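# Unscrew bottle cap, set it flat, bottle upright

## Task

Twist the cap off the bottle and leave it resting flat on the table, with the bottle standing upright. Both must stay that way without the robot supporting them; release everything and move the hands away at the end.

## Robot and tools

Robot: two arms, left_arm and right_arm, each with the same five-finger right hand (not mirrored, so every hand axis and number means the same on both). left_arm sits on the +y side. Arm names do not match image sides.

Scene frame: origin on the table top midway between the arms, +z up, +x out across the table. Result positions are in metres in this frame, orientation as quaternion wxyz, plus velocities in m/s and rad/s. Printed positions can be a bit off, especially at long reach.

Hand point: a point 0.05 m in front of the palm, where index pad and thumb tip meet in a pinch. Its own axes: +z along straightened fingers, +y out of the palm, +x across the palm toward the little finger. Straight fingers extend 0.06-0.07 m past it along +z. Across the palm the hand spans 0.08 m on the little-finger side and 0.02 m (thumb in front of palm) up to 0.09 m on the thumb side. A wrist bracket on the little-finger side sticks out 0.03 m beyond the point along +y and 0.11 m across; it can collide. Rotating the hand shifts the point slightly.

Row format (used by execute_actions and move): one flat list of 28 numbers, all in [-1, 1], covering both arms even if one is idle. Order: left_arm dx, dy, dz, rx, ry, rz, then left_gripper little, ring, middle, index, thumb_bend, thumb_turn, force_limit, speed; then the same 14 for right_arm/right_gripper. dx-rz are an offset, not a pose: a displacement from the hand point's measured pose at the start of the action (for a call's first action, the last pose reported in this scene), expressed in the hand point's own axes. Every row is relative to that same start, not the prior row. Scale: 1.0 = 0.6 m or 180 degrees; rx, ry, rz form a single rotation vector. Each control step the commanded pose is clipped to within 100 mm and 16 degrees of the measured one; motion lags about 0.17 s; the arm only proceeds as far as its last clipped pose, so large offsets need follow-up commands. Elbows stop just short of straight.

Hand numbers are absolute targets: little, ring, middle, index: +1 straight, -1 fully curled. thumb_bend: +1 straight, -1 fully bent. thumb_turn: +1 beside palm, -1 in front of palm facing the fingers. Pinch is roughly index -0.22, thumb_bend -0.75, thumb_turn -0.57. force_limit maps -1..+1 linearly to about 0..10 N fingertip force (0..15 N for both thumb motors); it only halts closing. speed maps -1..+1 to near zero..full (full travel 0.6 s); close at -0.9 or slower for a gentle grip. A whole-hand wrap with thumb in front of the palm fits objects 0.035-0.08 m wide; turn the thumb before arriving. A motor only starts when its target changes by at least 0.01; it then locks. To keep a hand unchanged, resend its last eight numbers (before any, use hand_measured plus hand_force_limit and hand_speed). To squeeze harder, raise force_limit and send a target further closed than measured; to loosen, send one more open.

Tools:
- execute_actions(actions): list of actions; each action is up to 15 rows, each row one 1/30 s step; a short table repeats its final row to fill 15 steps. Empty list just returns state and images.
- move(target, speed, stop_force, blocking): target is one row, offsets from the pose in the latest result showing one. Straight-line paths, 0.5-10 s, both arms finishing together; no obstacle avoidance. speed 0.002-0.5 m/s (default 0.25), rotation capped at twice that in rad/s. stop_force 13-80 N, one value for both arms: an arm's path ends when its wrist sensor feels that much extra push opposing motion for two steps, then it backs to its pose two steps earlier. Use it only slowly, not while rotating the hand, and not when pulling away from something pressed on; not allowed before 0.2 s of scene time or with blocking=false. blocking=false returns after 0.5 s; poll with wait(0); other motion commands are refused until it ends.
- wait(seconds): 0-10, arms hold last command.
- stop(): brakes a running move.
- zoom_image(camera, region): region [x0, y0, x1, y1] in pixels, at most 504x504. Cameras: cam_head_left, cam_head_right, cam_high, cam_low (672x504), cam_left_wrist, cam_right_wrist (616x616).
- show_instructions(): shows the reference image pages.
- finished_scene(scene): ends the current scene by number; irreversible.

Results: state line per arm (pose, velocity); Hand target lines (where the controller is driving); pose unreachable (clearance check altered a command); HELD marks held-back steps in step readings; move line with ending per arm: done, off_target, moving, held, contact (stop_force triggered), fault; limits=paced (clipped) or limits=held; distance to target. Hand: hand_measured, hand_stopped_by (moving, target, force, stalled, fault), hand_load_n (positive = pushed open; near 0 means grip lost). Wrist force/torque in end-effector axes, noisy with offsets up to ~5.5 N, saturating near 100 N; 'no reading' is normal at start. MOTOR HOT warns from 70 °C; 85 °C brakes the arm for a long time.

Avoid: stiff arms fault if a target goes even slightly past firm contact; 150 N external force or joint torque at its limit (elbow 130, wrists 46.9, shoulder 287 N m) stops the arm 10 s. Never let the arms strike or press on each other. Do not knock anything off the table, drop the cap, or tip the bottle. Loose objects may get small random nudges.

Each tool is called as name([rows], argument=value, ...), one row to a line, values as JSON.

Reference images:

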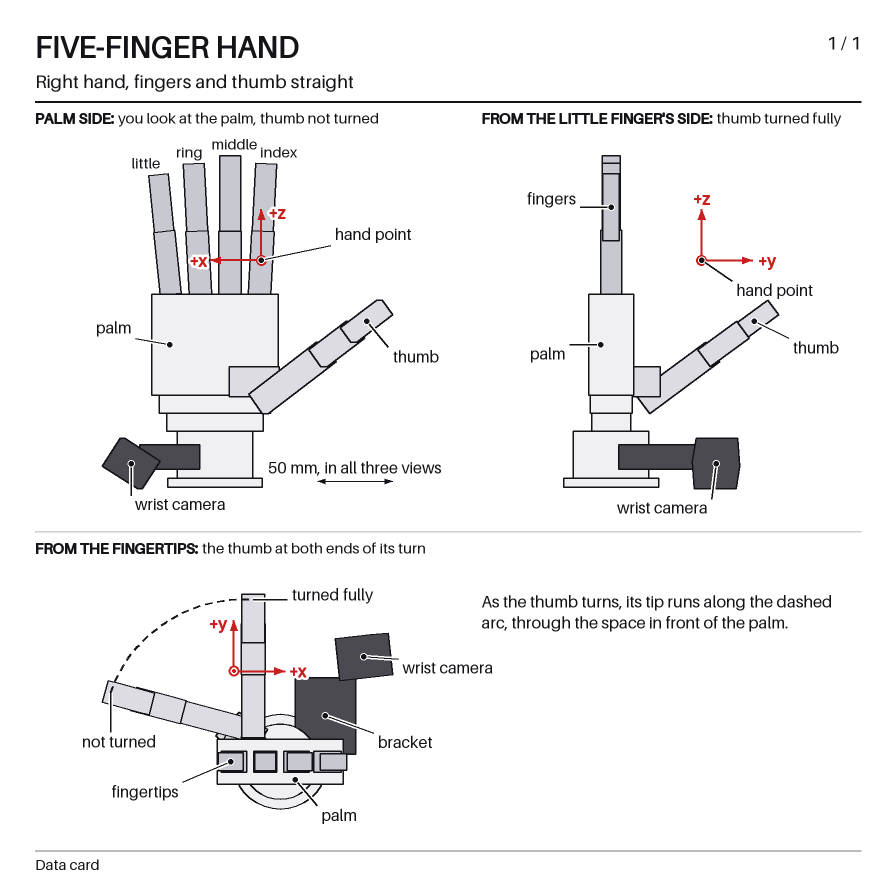

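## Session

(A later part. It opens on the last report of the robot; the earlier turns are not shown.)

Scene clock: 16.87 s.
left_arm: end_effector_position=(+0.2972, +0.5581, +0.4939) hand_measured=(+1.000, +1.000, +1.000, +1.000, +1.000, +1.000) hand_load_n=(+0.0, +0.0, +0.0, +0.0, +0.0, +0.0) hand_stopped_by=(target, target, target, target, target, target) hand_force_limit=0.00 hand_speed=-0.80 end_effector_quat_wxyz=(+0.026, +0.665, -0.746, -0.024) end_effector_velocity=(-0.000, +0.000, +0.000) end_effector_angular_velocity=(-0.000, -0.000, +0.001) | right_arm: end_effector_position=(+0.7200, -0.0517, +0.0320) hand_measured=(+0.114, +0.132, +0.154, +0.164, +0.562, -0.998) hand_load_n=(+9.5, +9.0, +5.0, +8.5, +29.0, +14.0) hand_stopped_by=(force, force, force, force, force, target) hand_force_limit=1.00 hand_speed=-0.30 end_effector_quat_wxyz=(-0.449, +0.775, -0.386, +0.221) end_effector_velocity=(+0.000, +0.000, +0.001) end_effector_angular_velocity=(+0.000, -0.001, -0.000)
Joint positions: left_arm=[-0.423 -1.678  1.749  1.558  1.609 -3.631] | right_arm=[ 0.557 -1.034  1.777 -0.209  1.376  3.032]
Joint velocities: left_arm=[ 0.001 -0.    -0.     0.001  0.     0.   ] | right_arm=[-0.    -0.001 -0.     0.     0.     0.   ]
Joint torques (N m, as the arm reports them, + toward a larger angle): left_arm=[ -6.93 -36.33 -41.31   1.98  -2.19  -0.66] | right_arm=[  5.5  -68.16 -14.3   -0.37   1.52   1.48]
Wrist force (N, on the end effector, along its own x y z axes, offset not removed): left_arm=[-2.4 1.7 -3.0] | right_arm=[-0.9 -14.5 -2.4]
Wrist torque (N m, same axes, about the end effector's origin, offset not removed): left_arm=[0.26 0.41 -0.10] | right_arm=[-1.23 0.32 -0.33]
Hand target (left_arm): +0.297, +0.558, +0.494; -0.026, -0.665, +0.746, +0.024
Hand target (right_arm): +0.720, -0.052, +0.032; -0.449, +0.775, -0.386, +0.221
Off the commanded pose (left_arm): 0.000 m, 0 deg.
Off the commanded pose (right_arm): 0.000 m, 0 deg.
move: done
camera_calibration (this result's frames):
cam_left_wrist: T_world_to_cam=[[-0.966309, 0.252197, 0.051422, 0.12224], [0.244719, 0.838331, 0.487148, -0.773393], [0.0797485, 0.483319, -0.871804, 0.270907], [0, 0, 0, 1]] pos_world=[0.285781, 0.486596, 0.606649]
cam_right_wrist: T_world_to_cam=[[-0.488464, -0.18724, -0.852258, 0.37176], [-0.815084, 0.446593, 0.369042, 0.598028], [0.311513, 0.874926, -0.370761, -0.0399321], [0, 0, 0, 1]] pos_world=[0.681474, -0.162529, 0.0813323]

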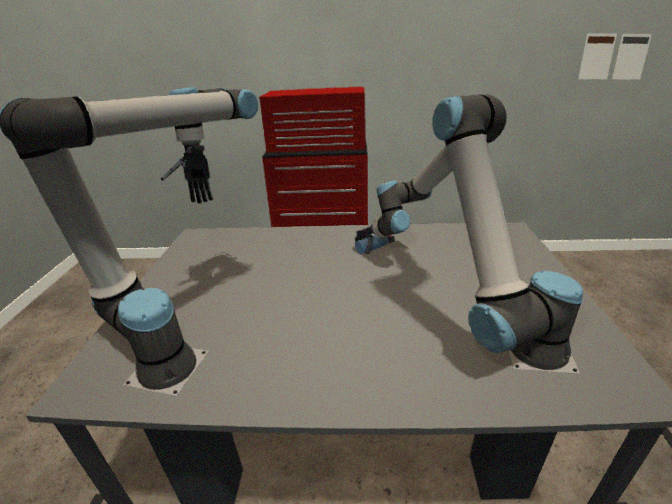

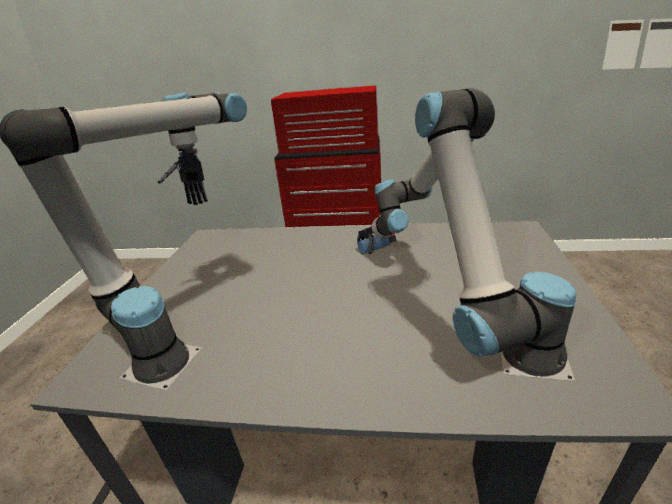

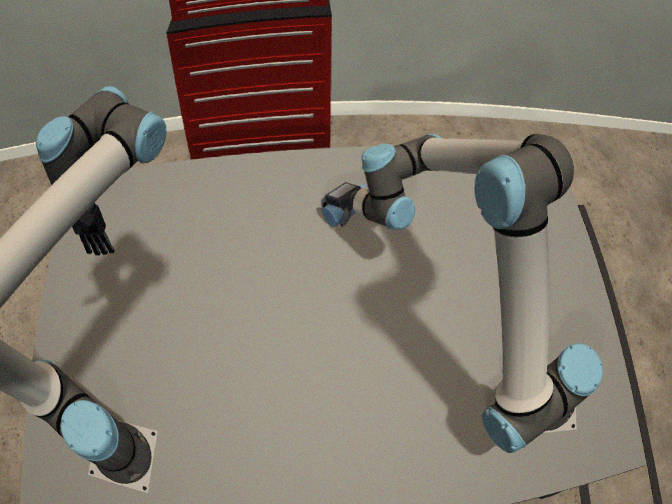

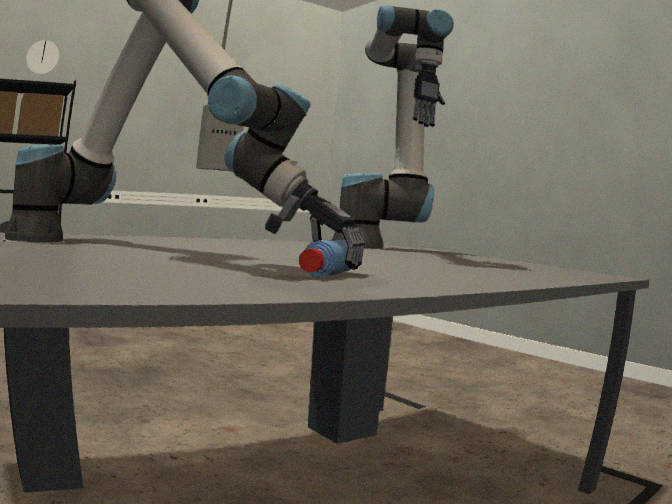

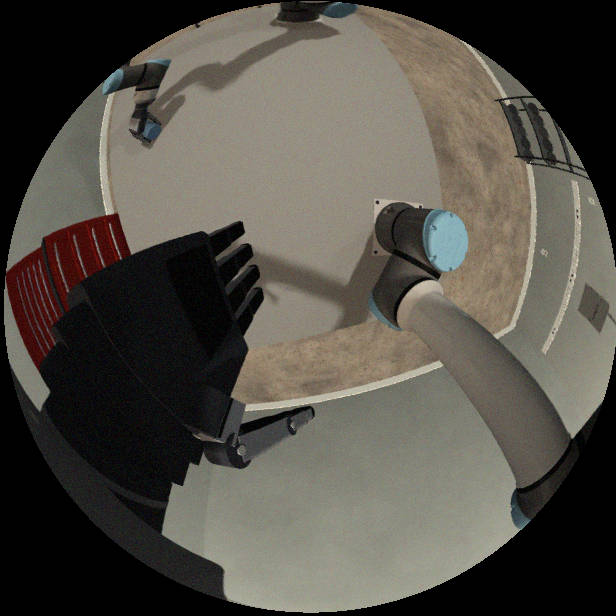

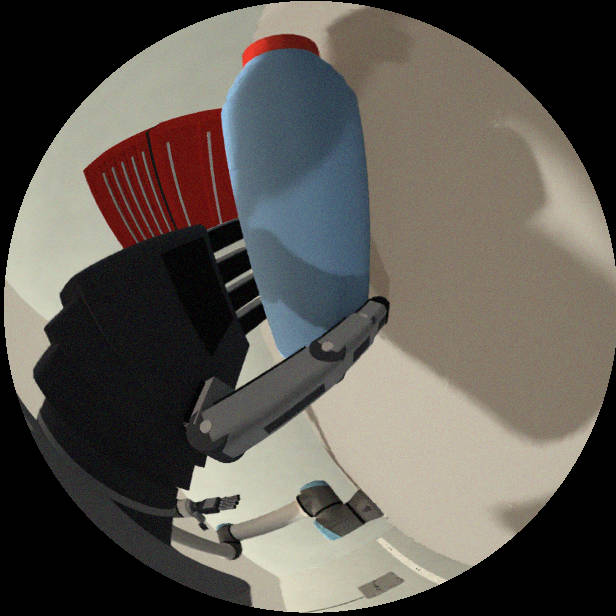

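move(target=[0,0,0,0,0,0,1,1,1,1,1,1,0,-0.8, 0,-0.217,-0.125,0,0,0,-1,-1,-1,-1,-1,-1,1,-0.3], speed=0.15)

move(target=[0,0,0,0,0,0,1,1,1,1,1,1,0,-0.8, 0,0,-0.15,0,0.25,-0.433,-1,-1,-1,-1,-1,-1,1,-0.3], speed=0.25)

Scene clock: 19.80 s.
left_arm: end_effector_position=(+0.2972, +0.5581, +0.4939) hand_measured=(+1.000, +1.000, +1.000, +1.000, +1.000, +1.000) hand_load_n=(+0.0, +0.0, +0.0, +0.0, +0.0, +0.0) hand_stopped_by=(target, target, target, target, target, target) hand_force_limit=0.00 hand_speed=-0.80 end_effector_quat_wxyz=(+0.026, +0.665, -0.746, -0.024) end_effector_velocity=(-0.000, +0.000, +0.000) end_effector_angular_velocity=(+0.001, +0.001, -0.000) | right_arm: end_effector_position=(+0.7201, -0.0522, +0.1820) hand_measured=(+0.114, +0.132, +0.154, +0.164, +0.562, -0.998) hand_load_n=(+9.5, +9.0, +5.0, +8.5, +29.5, +13.5) hand_stopped_by=(force, force, force, force, force, target) hand_force_limit=1.00 hand_speed=-0.30 end_effector_quat_wxyz=(-0.449, +0.775, -0.386, +0.221) end_effector_velocity=(+0.000, +0.000, +0.005) end_effector_angular_velocity=(+0.000, -0.001, +0.000)
Joint positions: left_arm=[-0.423 -1.678  1.749  1.558  1.609 -3.631] | right_arm=[ 0.556 -1.179  1.684  0.029  1.375  3.032]
Joint velocities: left_arm=[-0.    -0.     0.001  0.001 -0.    -0.   ] | right_arm=[-0.    -0.004 -0.004  0.006 -0.    -0.   ]
Joint torques (N m, as the arm reports them, + toward a larger angle): left_arm=[ -6.5  -35.37 -42.08   1.83  -2.12  -0.55] | right_arm=[-13.95 -83.76 -51.88   3.83  -3.35  -4.13]
Wrist force (N, on the end effector, along its own x y z axes, offset not removed): left_arm=[1.0 -1.2 -3.8] | right_arm=[1.1 -2.1 0.5]
Wrist torque (N m, same axes, about the end effector's origin, offset not removed): left_arm=[-0.05 -0.06 0.13] | right_arm=[-0.56 0.00 0.14]
Hand target (left_arm): +0.297, +0.558, +0.494; -0.026, -0.665, +0.746, +0.024
Hand target (right_arm): +0.720, -0.052, +0.182; -0.449, +0.775, -0.386, +0.221
Off the commanded pose (left_arm): 0.000 m, 0 deg.
Off the commanded pose (right_arm): 0.000 m, 0 deg.
move: done
camera_calibration (this result's frames):
cam_left_wrist: T_world_to_cam=[[-0.966309, 0.252197, 0.0514221, 0.122239], [0.24472, 0.838331, 0.487148, -0.773393], [0.0797484, 0.483319, -0.871804, 0.270907], [0, 0, 0, 1]] pos_world=[0.285781, 0.486596, 0.606649]
cam_right_wrist: T_world_to_cam=[[-0.488441, -0.187212, -0.852278, 0.499559], [-0.815092, 0.446589, 0.369031, 0.542965], [0.311531, 0.874934, -0.370727, 0.016025], [0, 0, 0, 1]] pos_world=[0.681578, -0.16298, 0.231333]

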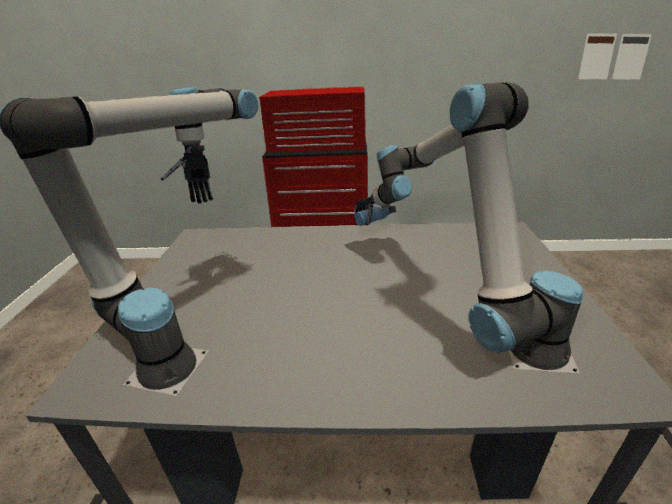

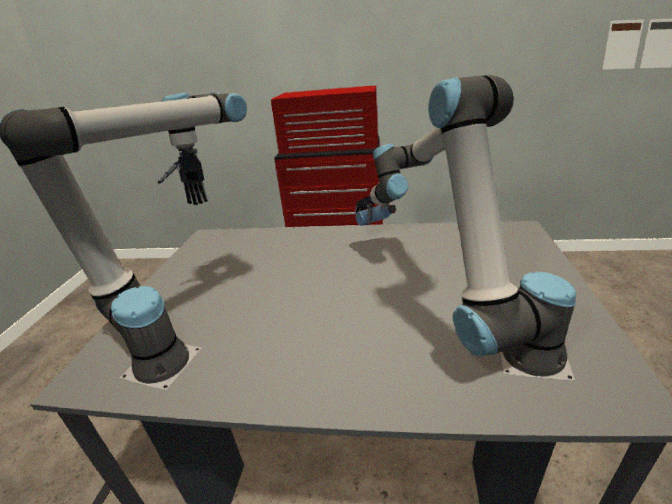

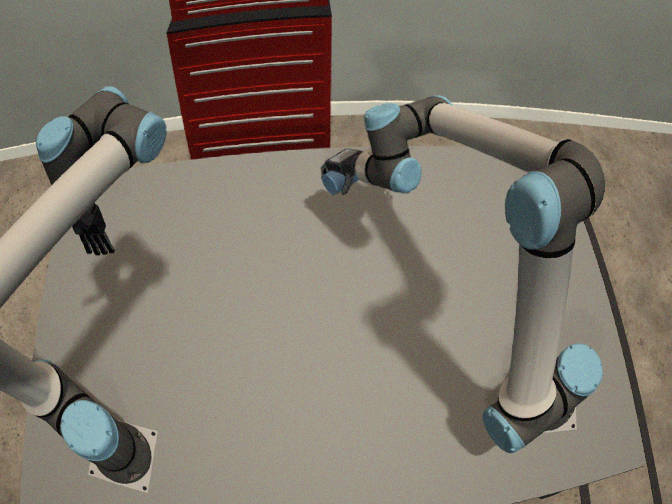

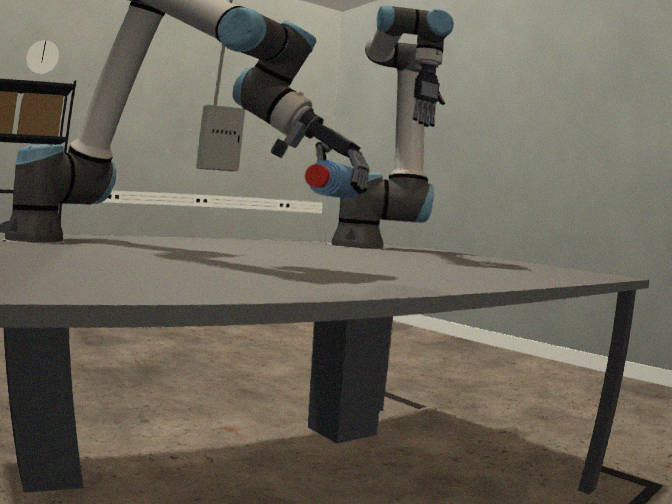

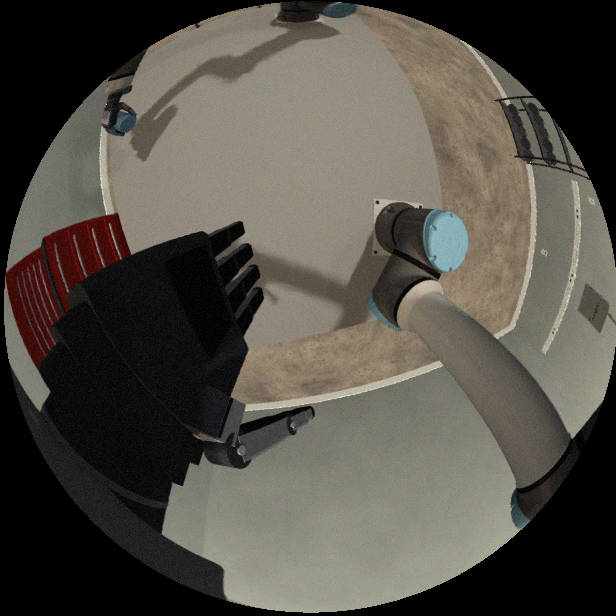

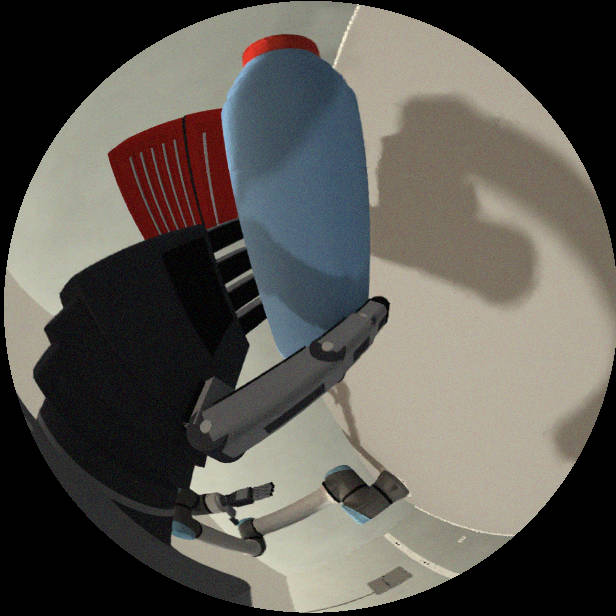

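Scene clock: 23.53 s.
left_arm: end_effector_position=(+0.2972, +0.5581, +0.4939) hand_measured=(+1.000, +1.000, +1.000, +1.000, +1.000, +1.000) hand_load_n=(+0.0, +0.0, +0.0, +0.0, +0.0, +0.0) hand_stopped_by=(target, target, target, target, target, target) hand_force_limit=0.00 hand_speed=-0.80 end_effector_quat_wxyz=(+0.026, +0.665, -0.746, -0.024) end_effector_velocity=(-0.000, -0.000, +0.000) end_effector_angular_velocity=(+0.001, +0.001, -0.000) | right_arm: end_effector_position=(+0.6582, -0.0992, +0.2267) hand_measured=(+0.114, +0.132, +0.154, +0.164, +0.562, -0.998) hand_load_n=(+9.5, +9.0, +5.0, +8.5, +29.5, +13.5) hand_stopped_by=(force, force, force, force, force, target) hand_force_limit=1.00 hand_speed=-0.30 end_effector_quat_wxyz=(-0.046, +0.707, +0.042, +0.705) end_effector_velocity=(+0.000, +0.000, -0.001) end_effector_angular_velocity=(-0.010, -0.012, +0.003)
Joint positions: left_arm=[-0.423 -1.678  1.749  1.558  1.609 -3.631] | right_arm=[ 0.881 -1.222  1.945 -0.721  2.195  1.577]
Joint velocities: left_arm=[-0.     0.    -0.     0.001 -0.    -0.   ] | right_arm=[ 0.     0.002  0.006 -0.021 -0.003 -0.019]
Joint torques (N m, as the arm reports them, + toward a larger angle): left_arm=[ -6.72 -34.76 -41.59   2.08  -2.26  -0.48] | right_arm=[ 18.34 -49.38 -21.97  -4.65  -3.4   -3.86]
Wrist force (N, on the end effector, along its own x y z axes, offset not removed): left_arm=[-0.2 0.5 -3.3] | right_arm=[-0.9 -0.5 -4.6]
Wrist torque (N m, same axes, about the end effector's origin, offset not removed): left_arm=[0.06 0.17 0.06] | right_arm=[0.09 0.32 -0.25]
Hand target (left_arm): +0.297, +0.558, +0.494; -0.026, -0.665, +0.746, +0.024
Hand target (right_arm): +0.658, -0.099, +0.227; -0.045, +0.706, +0.043, +0.705
Off the commanded pose (left_arm): 0.000 m, 0 deg.
Off the commanded pose (right_arm): 0.000 m, 0 deg.
move: done
camera_calibration (this result's frames):
cam_left_wrist: T_world_to_cam=[[-0.966309, 0.252197, 0.051422, 0.12224], [0.244719, 0.838331, 0.487148, -0.773393], [0.0797485, 0.483319, -0.871804, 0.270907], [0, 0, 0, 1]] pos_world=[0.285781, 0.486596, 0.606649]
cam_right_wrist: T_world_to_cam=[[0.11245, -0.982699, -0.147164, -0.13564], [-0.526244, 0.0667311, -0.847711, 0.544986], [0.842865, 0.17277, -0.509636, -0.294833], [0, 0, 0, 1]] pos_world=[0.550553, -0.118723, 0.291772]

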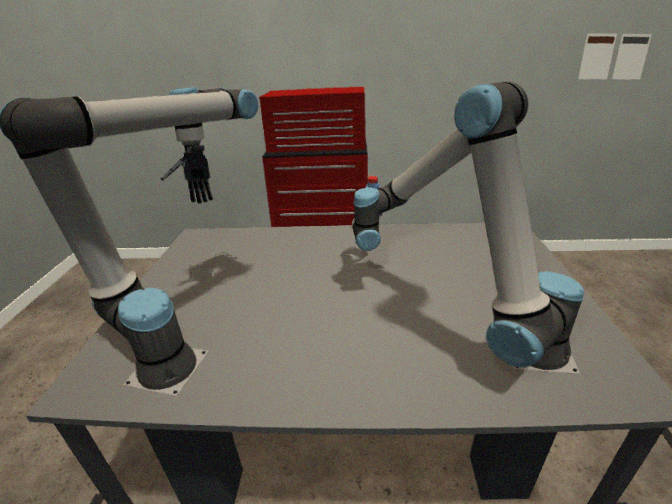

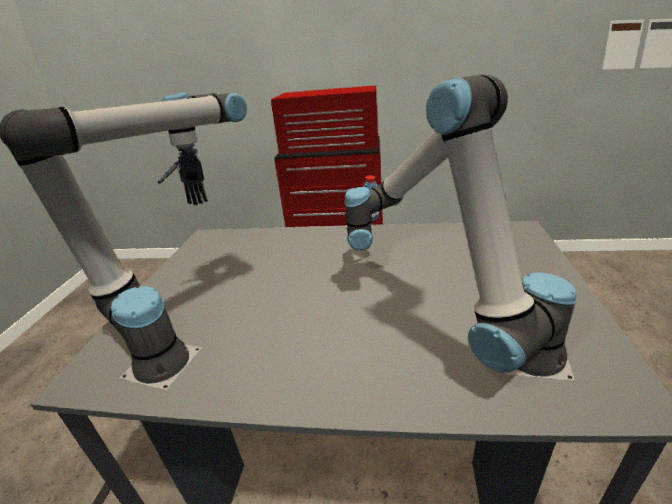

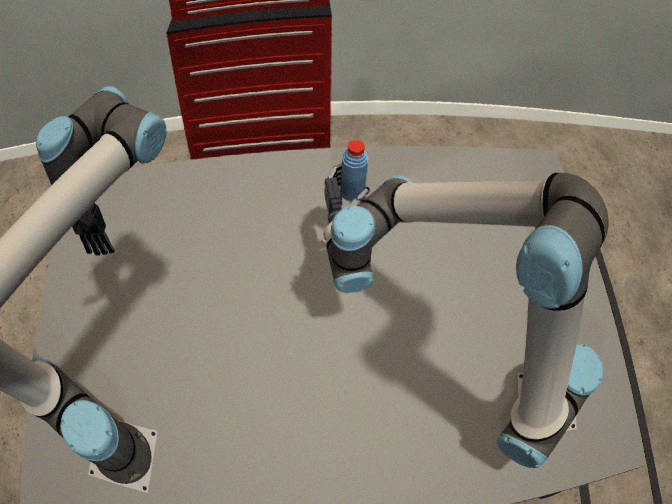

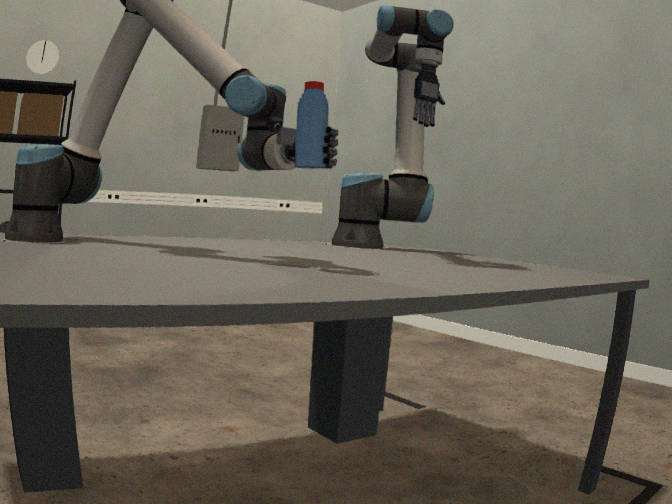

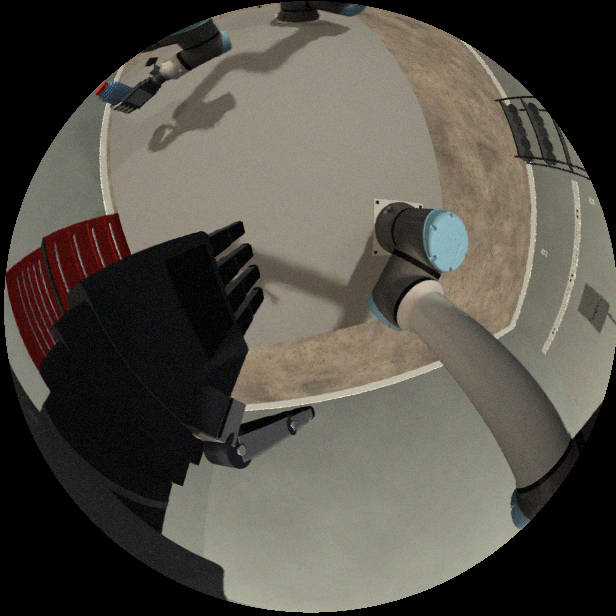

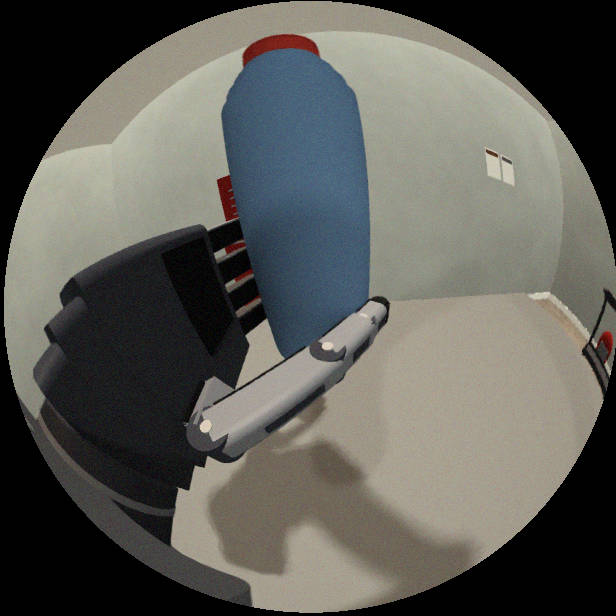

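move(target=[1,-0.696,0,-0.128,0.475,0.161,0.3,0.3,0.3,0.6,1,-0.57,0,0.5, 0,0,0,0,0,0,-1,-1,-1,-1,-1,-1,1,-0.3], speed=0.4)

Scene clock: 26.47 s.
left_arm: end_effector_position=(+0.4526, +0.2647, +0.4801) hand_measured=(+0.300, +0.300, +0.300, +0.600, +1.000, -0.570) hand_load_n=(+0.0, +0.0, +0.0, +0.0, +0.0, +0.0) hand_stopped_by=(target, target, target, target, target, target) hand_force_limit=0.00 hand_speed=0.50 end_effector_quat_wxyz=(-0.335, -0.539, +0.760, -0.139) end_effector_velocity=(+0.000, -0.000, -0.000) end_effector_angular_velocity=(-0.000, -0.000, -0.000) | right_arm: end_effector_position=(+0.6581, -0.0991, +0.2267) hand_measured=(+0.114, +0.132, +0.154, +0.164, +0.562, -0.998) hand_load_n=(+9.5, +9.0, +5.0, +8.5, +29.5, +13.5) hand_stopped_by=(force, force, force, force, force, target) hand_force_limit=1.00 hand_speed=-0.30 end_effector_quat_wxyz=(-0.046, +0.707, +0.042, +0.705) end_effector_velocity=(-0.001, -0.001, -0.001) end_effector_angular_velocity=(-0.002, +0.002, +0.000)
Joint positions: left_arm=[-0.412 -1.225  1.338  1.425  2.313 -3.412] | right_arm=[ 0.881 -1.221  1.945 -0.721  2.195  1.577]
Joint velocities: left_arm=[-0.     0.001 -0.    -0.     0.     0.   ] | right_arm=[0.    0.    0.002 0.001 0.    0.   ]
Joint torques (N m, as the arm reports them, + toward a larger angle): left_arm=[ 10.52 -53.97 -29.47   5.29   3.77  -2.07] | right_arm=[  5.13 -73.88 -48.73   2.08   3.4    3.36]
Wrist force (N, on the end effector, along its own x y z axes, offset not removed): left_arm=[0.3 0.1 -1.4] | right_arm=[8.9 -2.3 -0.9]
Wrist torque (N m, same axes, about the end effector's origin, offset not removed): left_arm=[-0.08 -0.11 0.09] | right_arm=[-0.27 -1.02 0.61]
Hand target (left_arm): +0.453, +0.265, +0.480; -0.335, -0.539, +0.760, -0.139
Hand target (right_arm): +0.658, -0.099, +0.227; -0.046, +0.707, +0.042, +0.705
Off the commanded pose (left_arm): 0.399 m, 50 deg; position and orientation clipped at the last step of the last action.
Off the commanded pose (right_arm): 0.000 m, 0 deg.
move: held (left_arm); limits=paced,held; held on 36 of 72 steps (left_arm), including the last (left_arm)
pose unreachable (left arm): on one or more control steps of this call, first in action 0 (counted from 0), this arm could not follow its commanded pose, so it was not sent that pose on those steps. On the call's last step it was still not sent that pose. It may still have moved: this result reports where it is.
cause: the commanded pose would bring two parts of the arm too close to each other (joints 4 (wrist 1) to 6 (wrist 3) lie between them).
camera_calibration (this result's frames):
cam_left_wrist: T_world_to_cam=[[-0.88293, 0.467482, 0.0435212, 0.256161], [0.449003, 0.867834, -0.212743, -0.323046], [-0.137223, -0.168296, -0.976138, 0.709081], [0, 0, 0, 1]] pos_world=[0.468523, 0.279935, 0.612287]
cam_right_wrist: T_world_to_cam=[[0.112477, -0.982698, -0.147151, -0.135646], [-0.526234, 0.066708, -0.847719, 0.544972], [0.842868, 0.172785, -0.509626, -0.294828], [0, 0, 0, 1]] pos_world=[0.550541, -0.118711, 0.291771]

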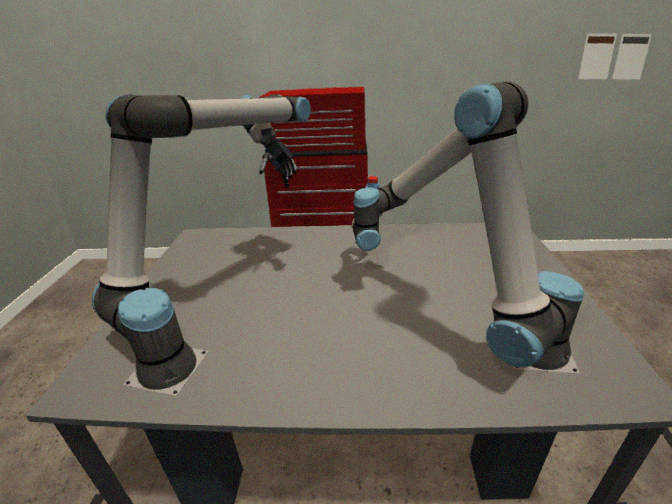

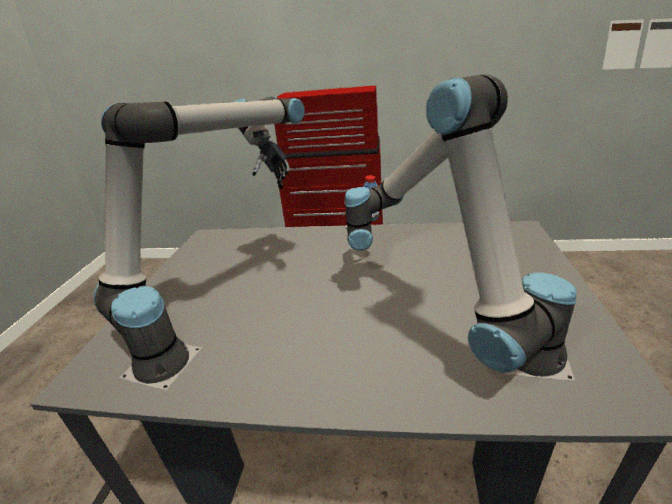

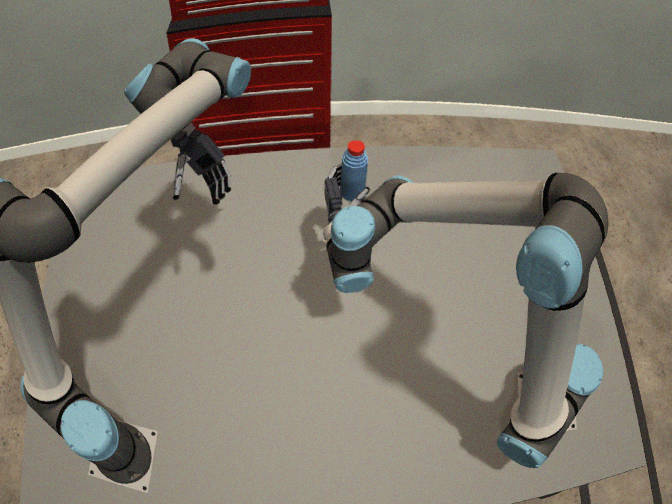

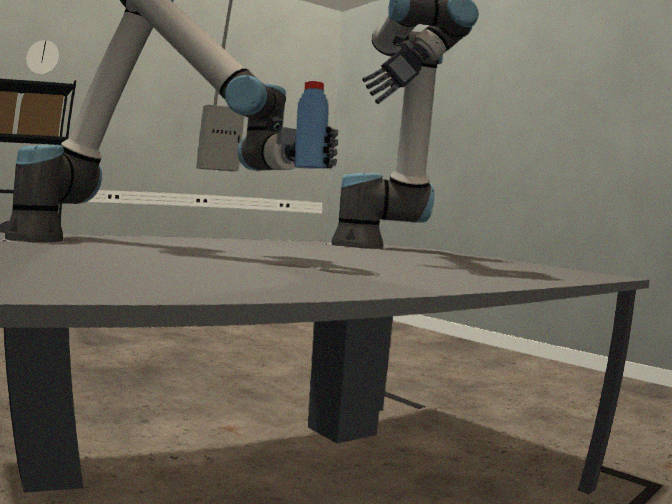

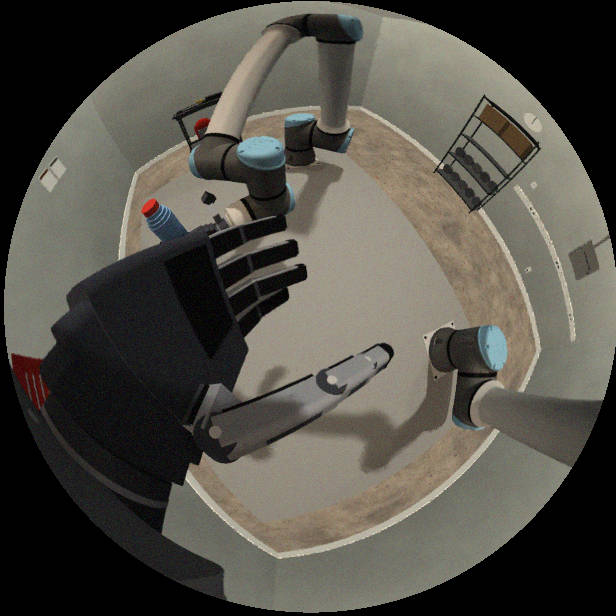

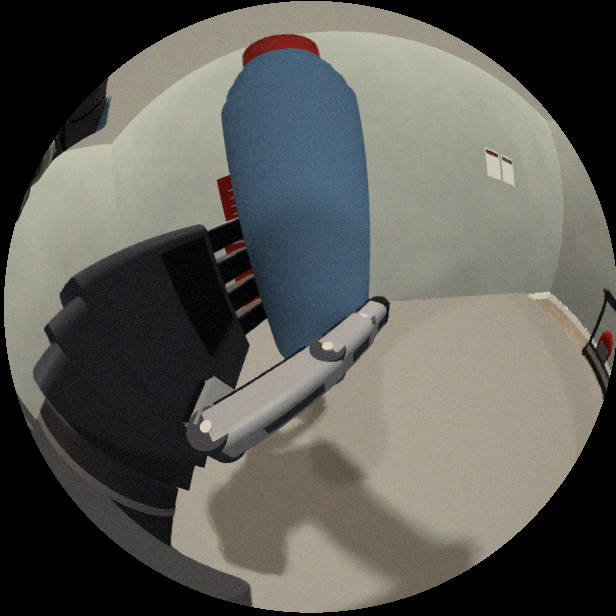

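move(target=[0.37,-0.52,0.248,0.216,0.273,-0.044,0.3,0.3,0.3,0.6,1,-0.57,0,0.5, 0,0,0,0.417,0,0,-1,-1,-1,-1,-1,-1,1,-0.3], speed=0.3)

Scene clock: 34.40 s.
left_arm: end_effector_position=(+0.6356, -0.0921, +0.4727) hand_measured=(+0.300, +0.300, +0.300, +0.600, +1.000, -0.570) hand_load_n=(+0.0, +0.0, +0.0, +0.0, +0.0, +0.0) hand_stopped_by=(target, target, target, target, target, target) hand_force_limit=0.00 hand_speed=0.50 end_effector_quat_wxyz=(+0.429, +0.562, -0.460, +0.537) end_effector_velocity=(+0.011, -0.019, -0.003) end_effector_angular_velocity=(-0.121, -0.003, +0.107) | right_arm: end_effector_position=(+0.6583, -0.0995, +0.2268) hand_measured=(+0.114, +0.132, +0.154, +0.164, +0.562, -0.998) hand_load_n=(+9.5, +9.0, +5.0, +8.5, +29.5, +13.5) hand_stopped_by=(force, force, force, force, force, target) hand_force_limit=1.00 hand_speed=-0.30 end_effector_quat_wxyz=(+0.467, -0.533, -0.463, -0.533) end_effector_velocity=(-0.000, +0.000, -0.001) end_effector_angular_velocity=(+0.000, -0.000, +0.000)
Joint positions: left_arm=[-0.585 -1.191  1.387 -0.129  2.162 -4.664] | right_arm=[ 0.322 -1.314  2.081 -0.781  0.326  1.587]
Joint velocities: left_arm=[-0.028 -0.032  0.107 -0.224 -0.13  -0.113] | right_arm=[-0.     0.001  0.001 -0.002 -0.     0.   ]
Joint torques (N m, as the arm reports them, + toward a larger angle): left_arm=[-10.39 -77.29 -34.13  -3.53  -3.16  -2.3 ] | right_arm=[-17.07 -36.68 -46.34   2.99  -3.35  -3.9 ]
Wrist force (N, on the end effector, along its own x y z axes, offset not removed): left_arm=[-1.8 -0.3 -1.8] | right_arm=[1.2 -0.7 -2.5]
Wrist torque (N m, same axes, about the end effector's origin, offset not removed): left_arm=[-0.05 0.36 -0.07] | right_arm=[-0.23 0.07 0.11]
Hand target (left_arm): +0.637, -0.095, +0.472; +0.430, +0.562, -0.450, +0.545
Hand target (right_arm): +0.658, -0.099, +0.227; -0.467, +0.533, +0.463, +0.533
Off the commanded pose (left_arm): 0.010 m, 4 deg.
Off the commanded pose (right_arm): 0.000 m, 0 deg.
move: moving (left_arm; no rest 5 s after the path's end); limits=paced
camera_calibration (this result's frames):
cam_left_wrist: T_world_to_cam=[[-0.964854, -0.215288, -0.150688, 0.665888], [0.003903, 0.561625, -0.827383, 0.448115], [0.262756, -0.798892, -0.541046, 0.148988], [0, 0, 0, 1]] pos_world=[0.601588, 0.0107105, 0.551713]
cam_right_wrist: T_world_to_cam=[[0.978756, -0.143818, -0.146128, -0.623], [-0.198499, -0.486226, -0.850989, 0.275135], [0.0513359, 0.861917, -0.504444, 0.293583], [0, 0, 0, 1]] pos_world=[0.649308, -0.208865, 0.291195]

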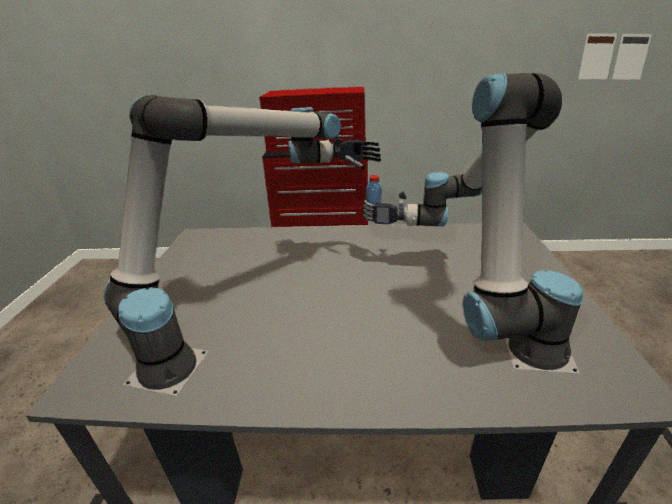

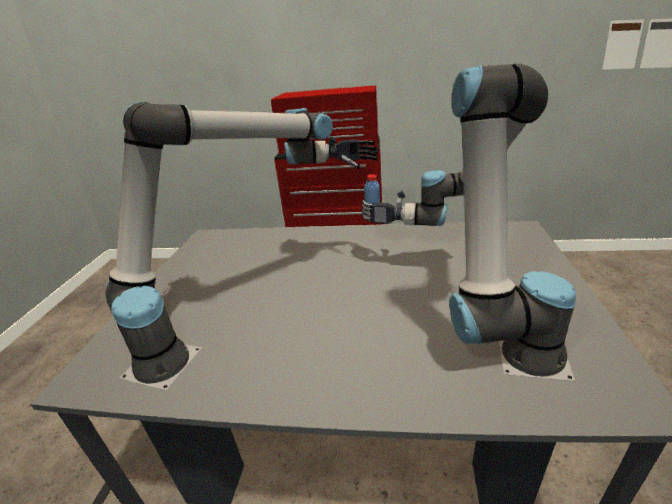

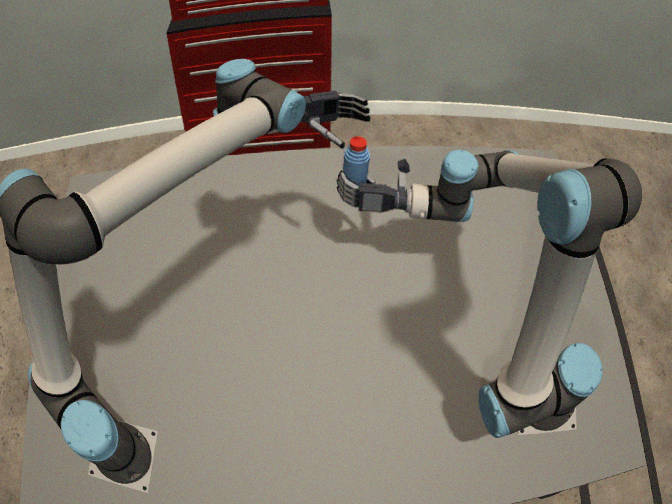

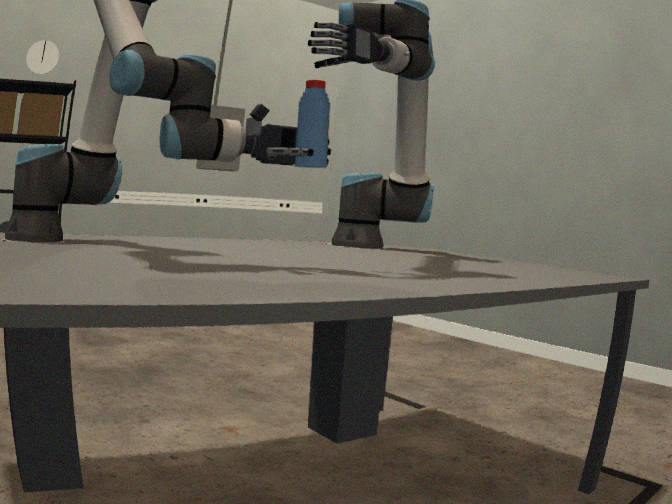

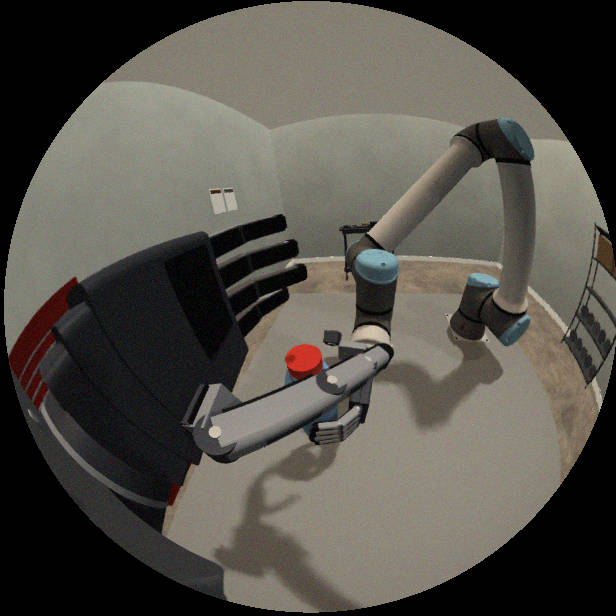

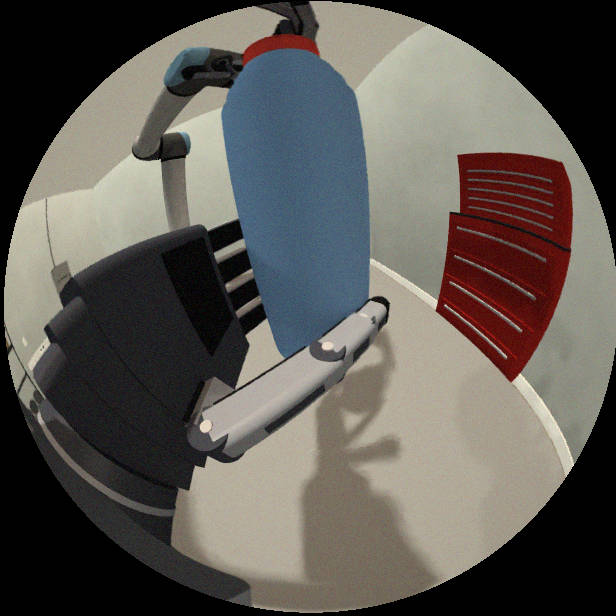

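move(target=[-0.08,0,0.04,0,0,0,0.3,0.3,0.3,0.6,1,-0.8,0,0.5, 0,0,0,0,0,0,-1,-1,-1,-1,-1,-1,1,-0.3], speed=0.08)

Scene clock: 35.70 s.
left_arm: end_effector_position=(+0.6406, -0.1126, +0.4238) hand_measured=(+0.300, +0.300, +0.300, +0.600, +1.000, -0.800) hand_load_n=(+0.0, +0.0, +0.0, +0.0, +0.0, +0.0) hand_stopped_by=(target, target, target, target, target, target) hand_force_limit=0.00 hand_speed=0.50 end_effector_quat_wxyz=(+0.429, +0.562, -0.460, +0.537) end_effector_velocity=(+0.000, -0.001, -0.003) end_effector_angular_velocity=(+0.002, +0.001, -0.001) | right_arm: end_effector_position=(+0.6583, -0.0995, +0.2268) hand_measured=(+0.114, +0.132, +0.154, +0.164, +0.562, -0.998) hand_load_n=(+9.5, +9.0, +5.0, +8.5, +29.5, +13.5) hand_stopped_by=(force, force, force, force, force, target) hand_force_limit=1.00 hand_speed=-0.30 end_effector_quat_wxyz=(+0.467, -0.533, -0.463, -0.533) end_effector_velocity=(-0.000, +0.000, -0.001) end_effector_angular_velocity=(-0.000, +0.001, +0.000)
Joint positions: left_arm=[-0.599 -1.148  1.413 -0.199  2.147 -4.666] | right_arm=[ 0.322 -1.314  2.081 -0.781  0.326  1.587]
Joint velocities: left_arm=[-0.     0.003  0.    -0.001  0.     0.001] | right_arm=[ 0.     0.001  0.     0.    -0.     0.   ]
Joint torques (N m, as the arm reports them, + toward a larger angle): left_arm=[ -9.97 -64.76 -33.41  -3.09   2.53   1.4 ] | right_arm=[-16.59 -38.25 -46.13   2.87  -3.75  -4.39]
Wrist force (N, on the end effector, along its own x y z axes, offset not removed): left_arm=[0.2 -1.5 -5.2] | right_arm=[-3.2 -1.9 -5.4]
Wrist torque (N m, same axes, about the end effector's origin, offset not removed): left_arm=[-0.05 0.18 -0.02] | right_arm=[-0.23 0.69 -0.21]
Hand target (left_arm): +0.641, -0.113, +0.423; +0.429, +0.562, -0.460, +0.537
Hand target (right_arm): +0.658, -0.099, +0.227; -0.467, +0.533, +0.463, +0.533
Off the commanded pose (left_arm): 0.000 m, 0 deg.
Off the commanded pose (right_arm): 0.000 m, 0 deg.
move: done
camera_calibration (this result's frames):
cam_left_wrist: T_world_to_cam=[[-0.964826, -0.215431, -0.150668, 0.658854], [0.00384213, 0.561503, -0.827466, 0.419251], [0.262862, -0.798939, -0.540925, 0.104658], [0, 0, 0, 1]] pos_world=[0.606558, -0.00985741, 0.502796]
cam_right_wrist: T_world_to_cam=[[0.978756, -0.143818, -0.146128, -0.623], [-0.198499, -0.486226, -0.850989, 0.275135], [0.051336, 0.861917, -0.504444, 0.293583], [0, 0, 0, 1]] pos_world=[0.649308, -0.208865, 0.291195]

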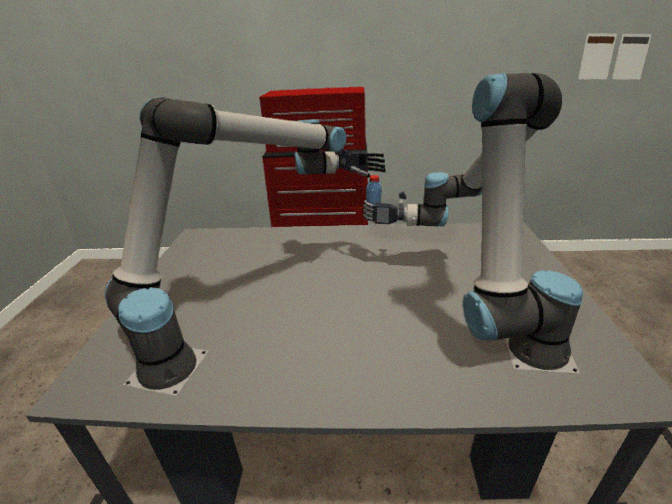

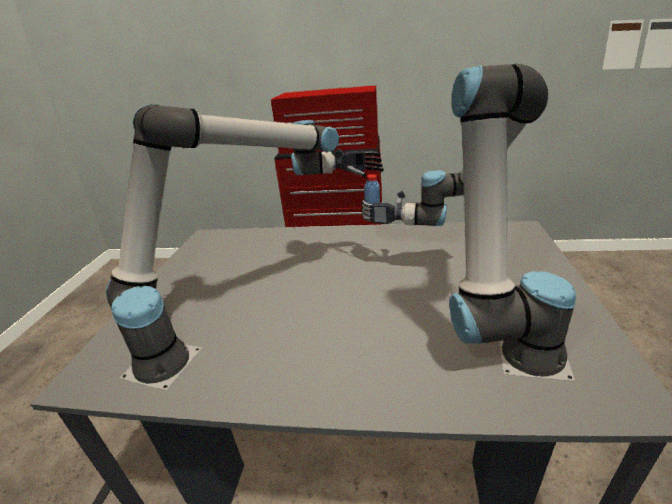

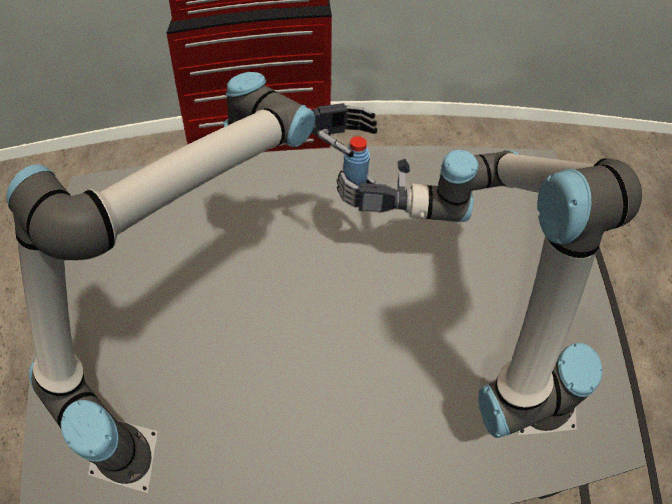

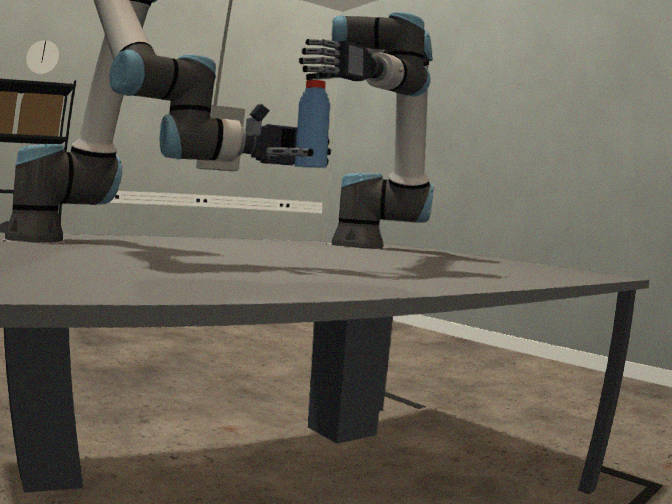

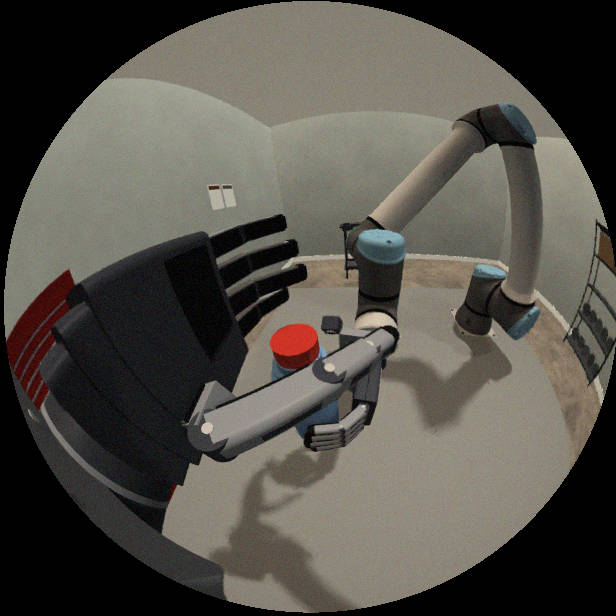

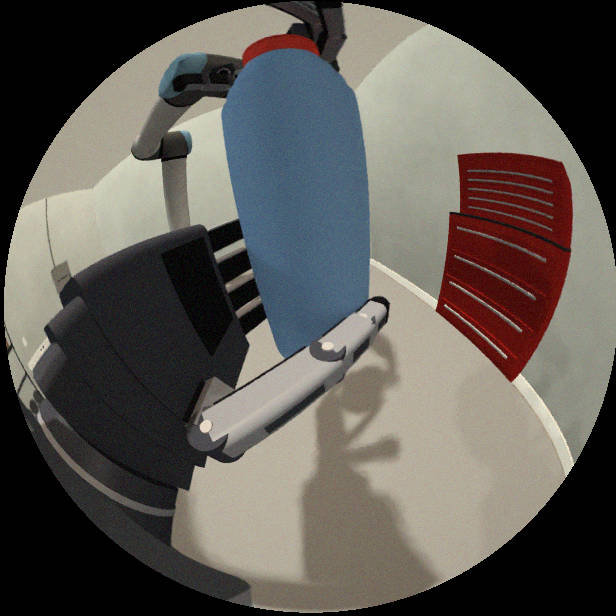

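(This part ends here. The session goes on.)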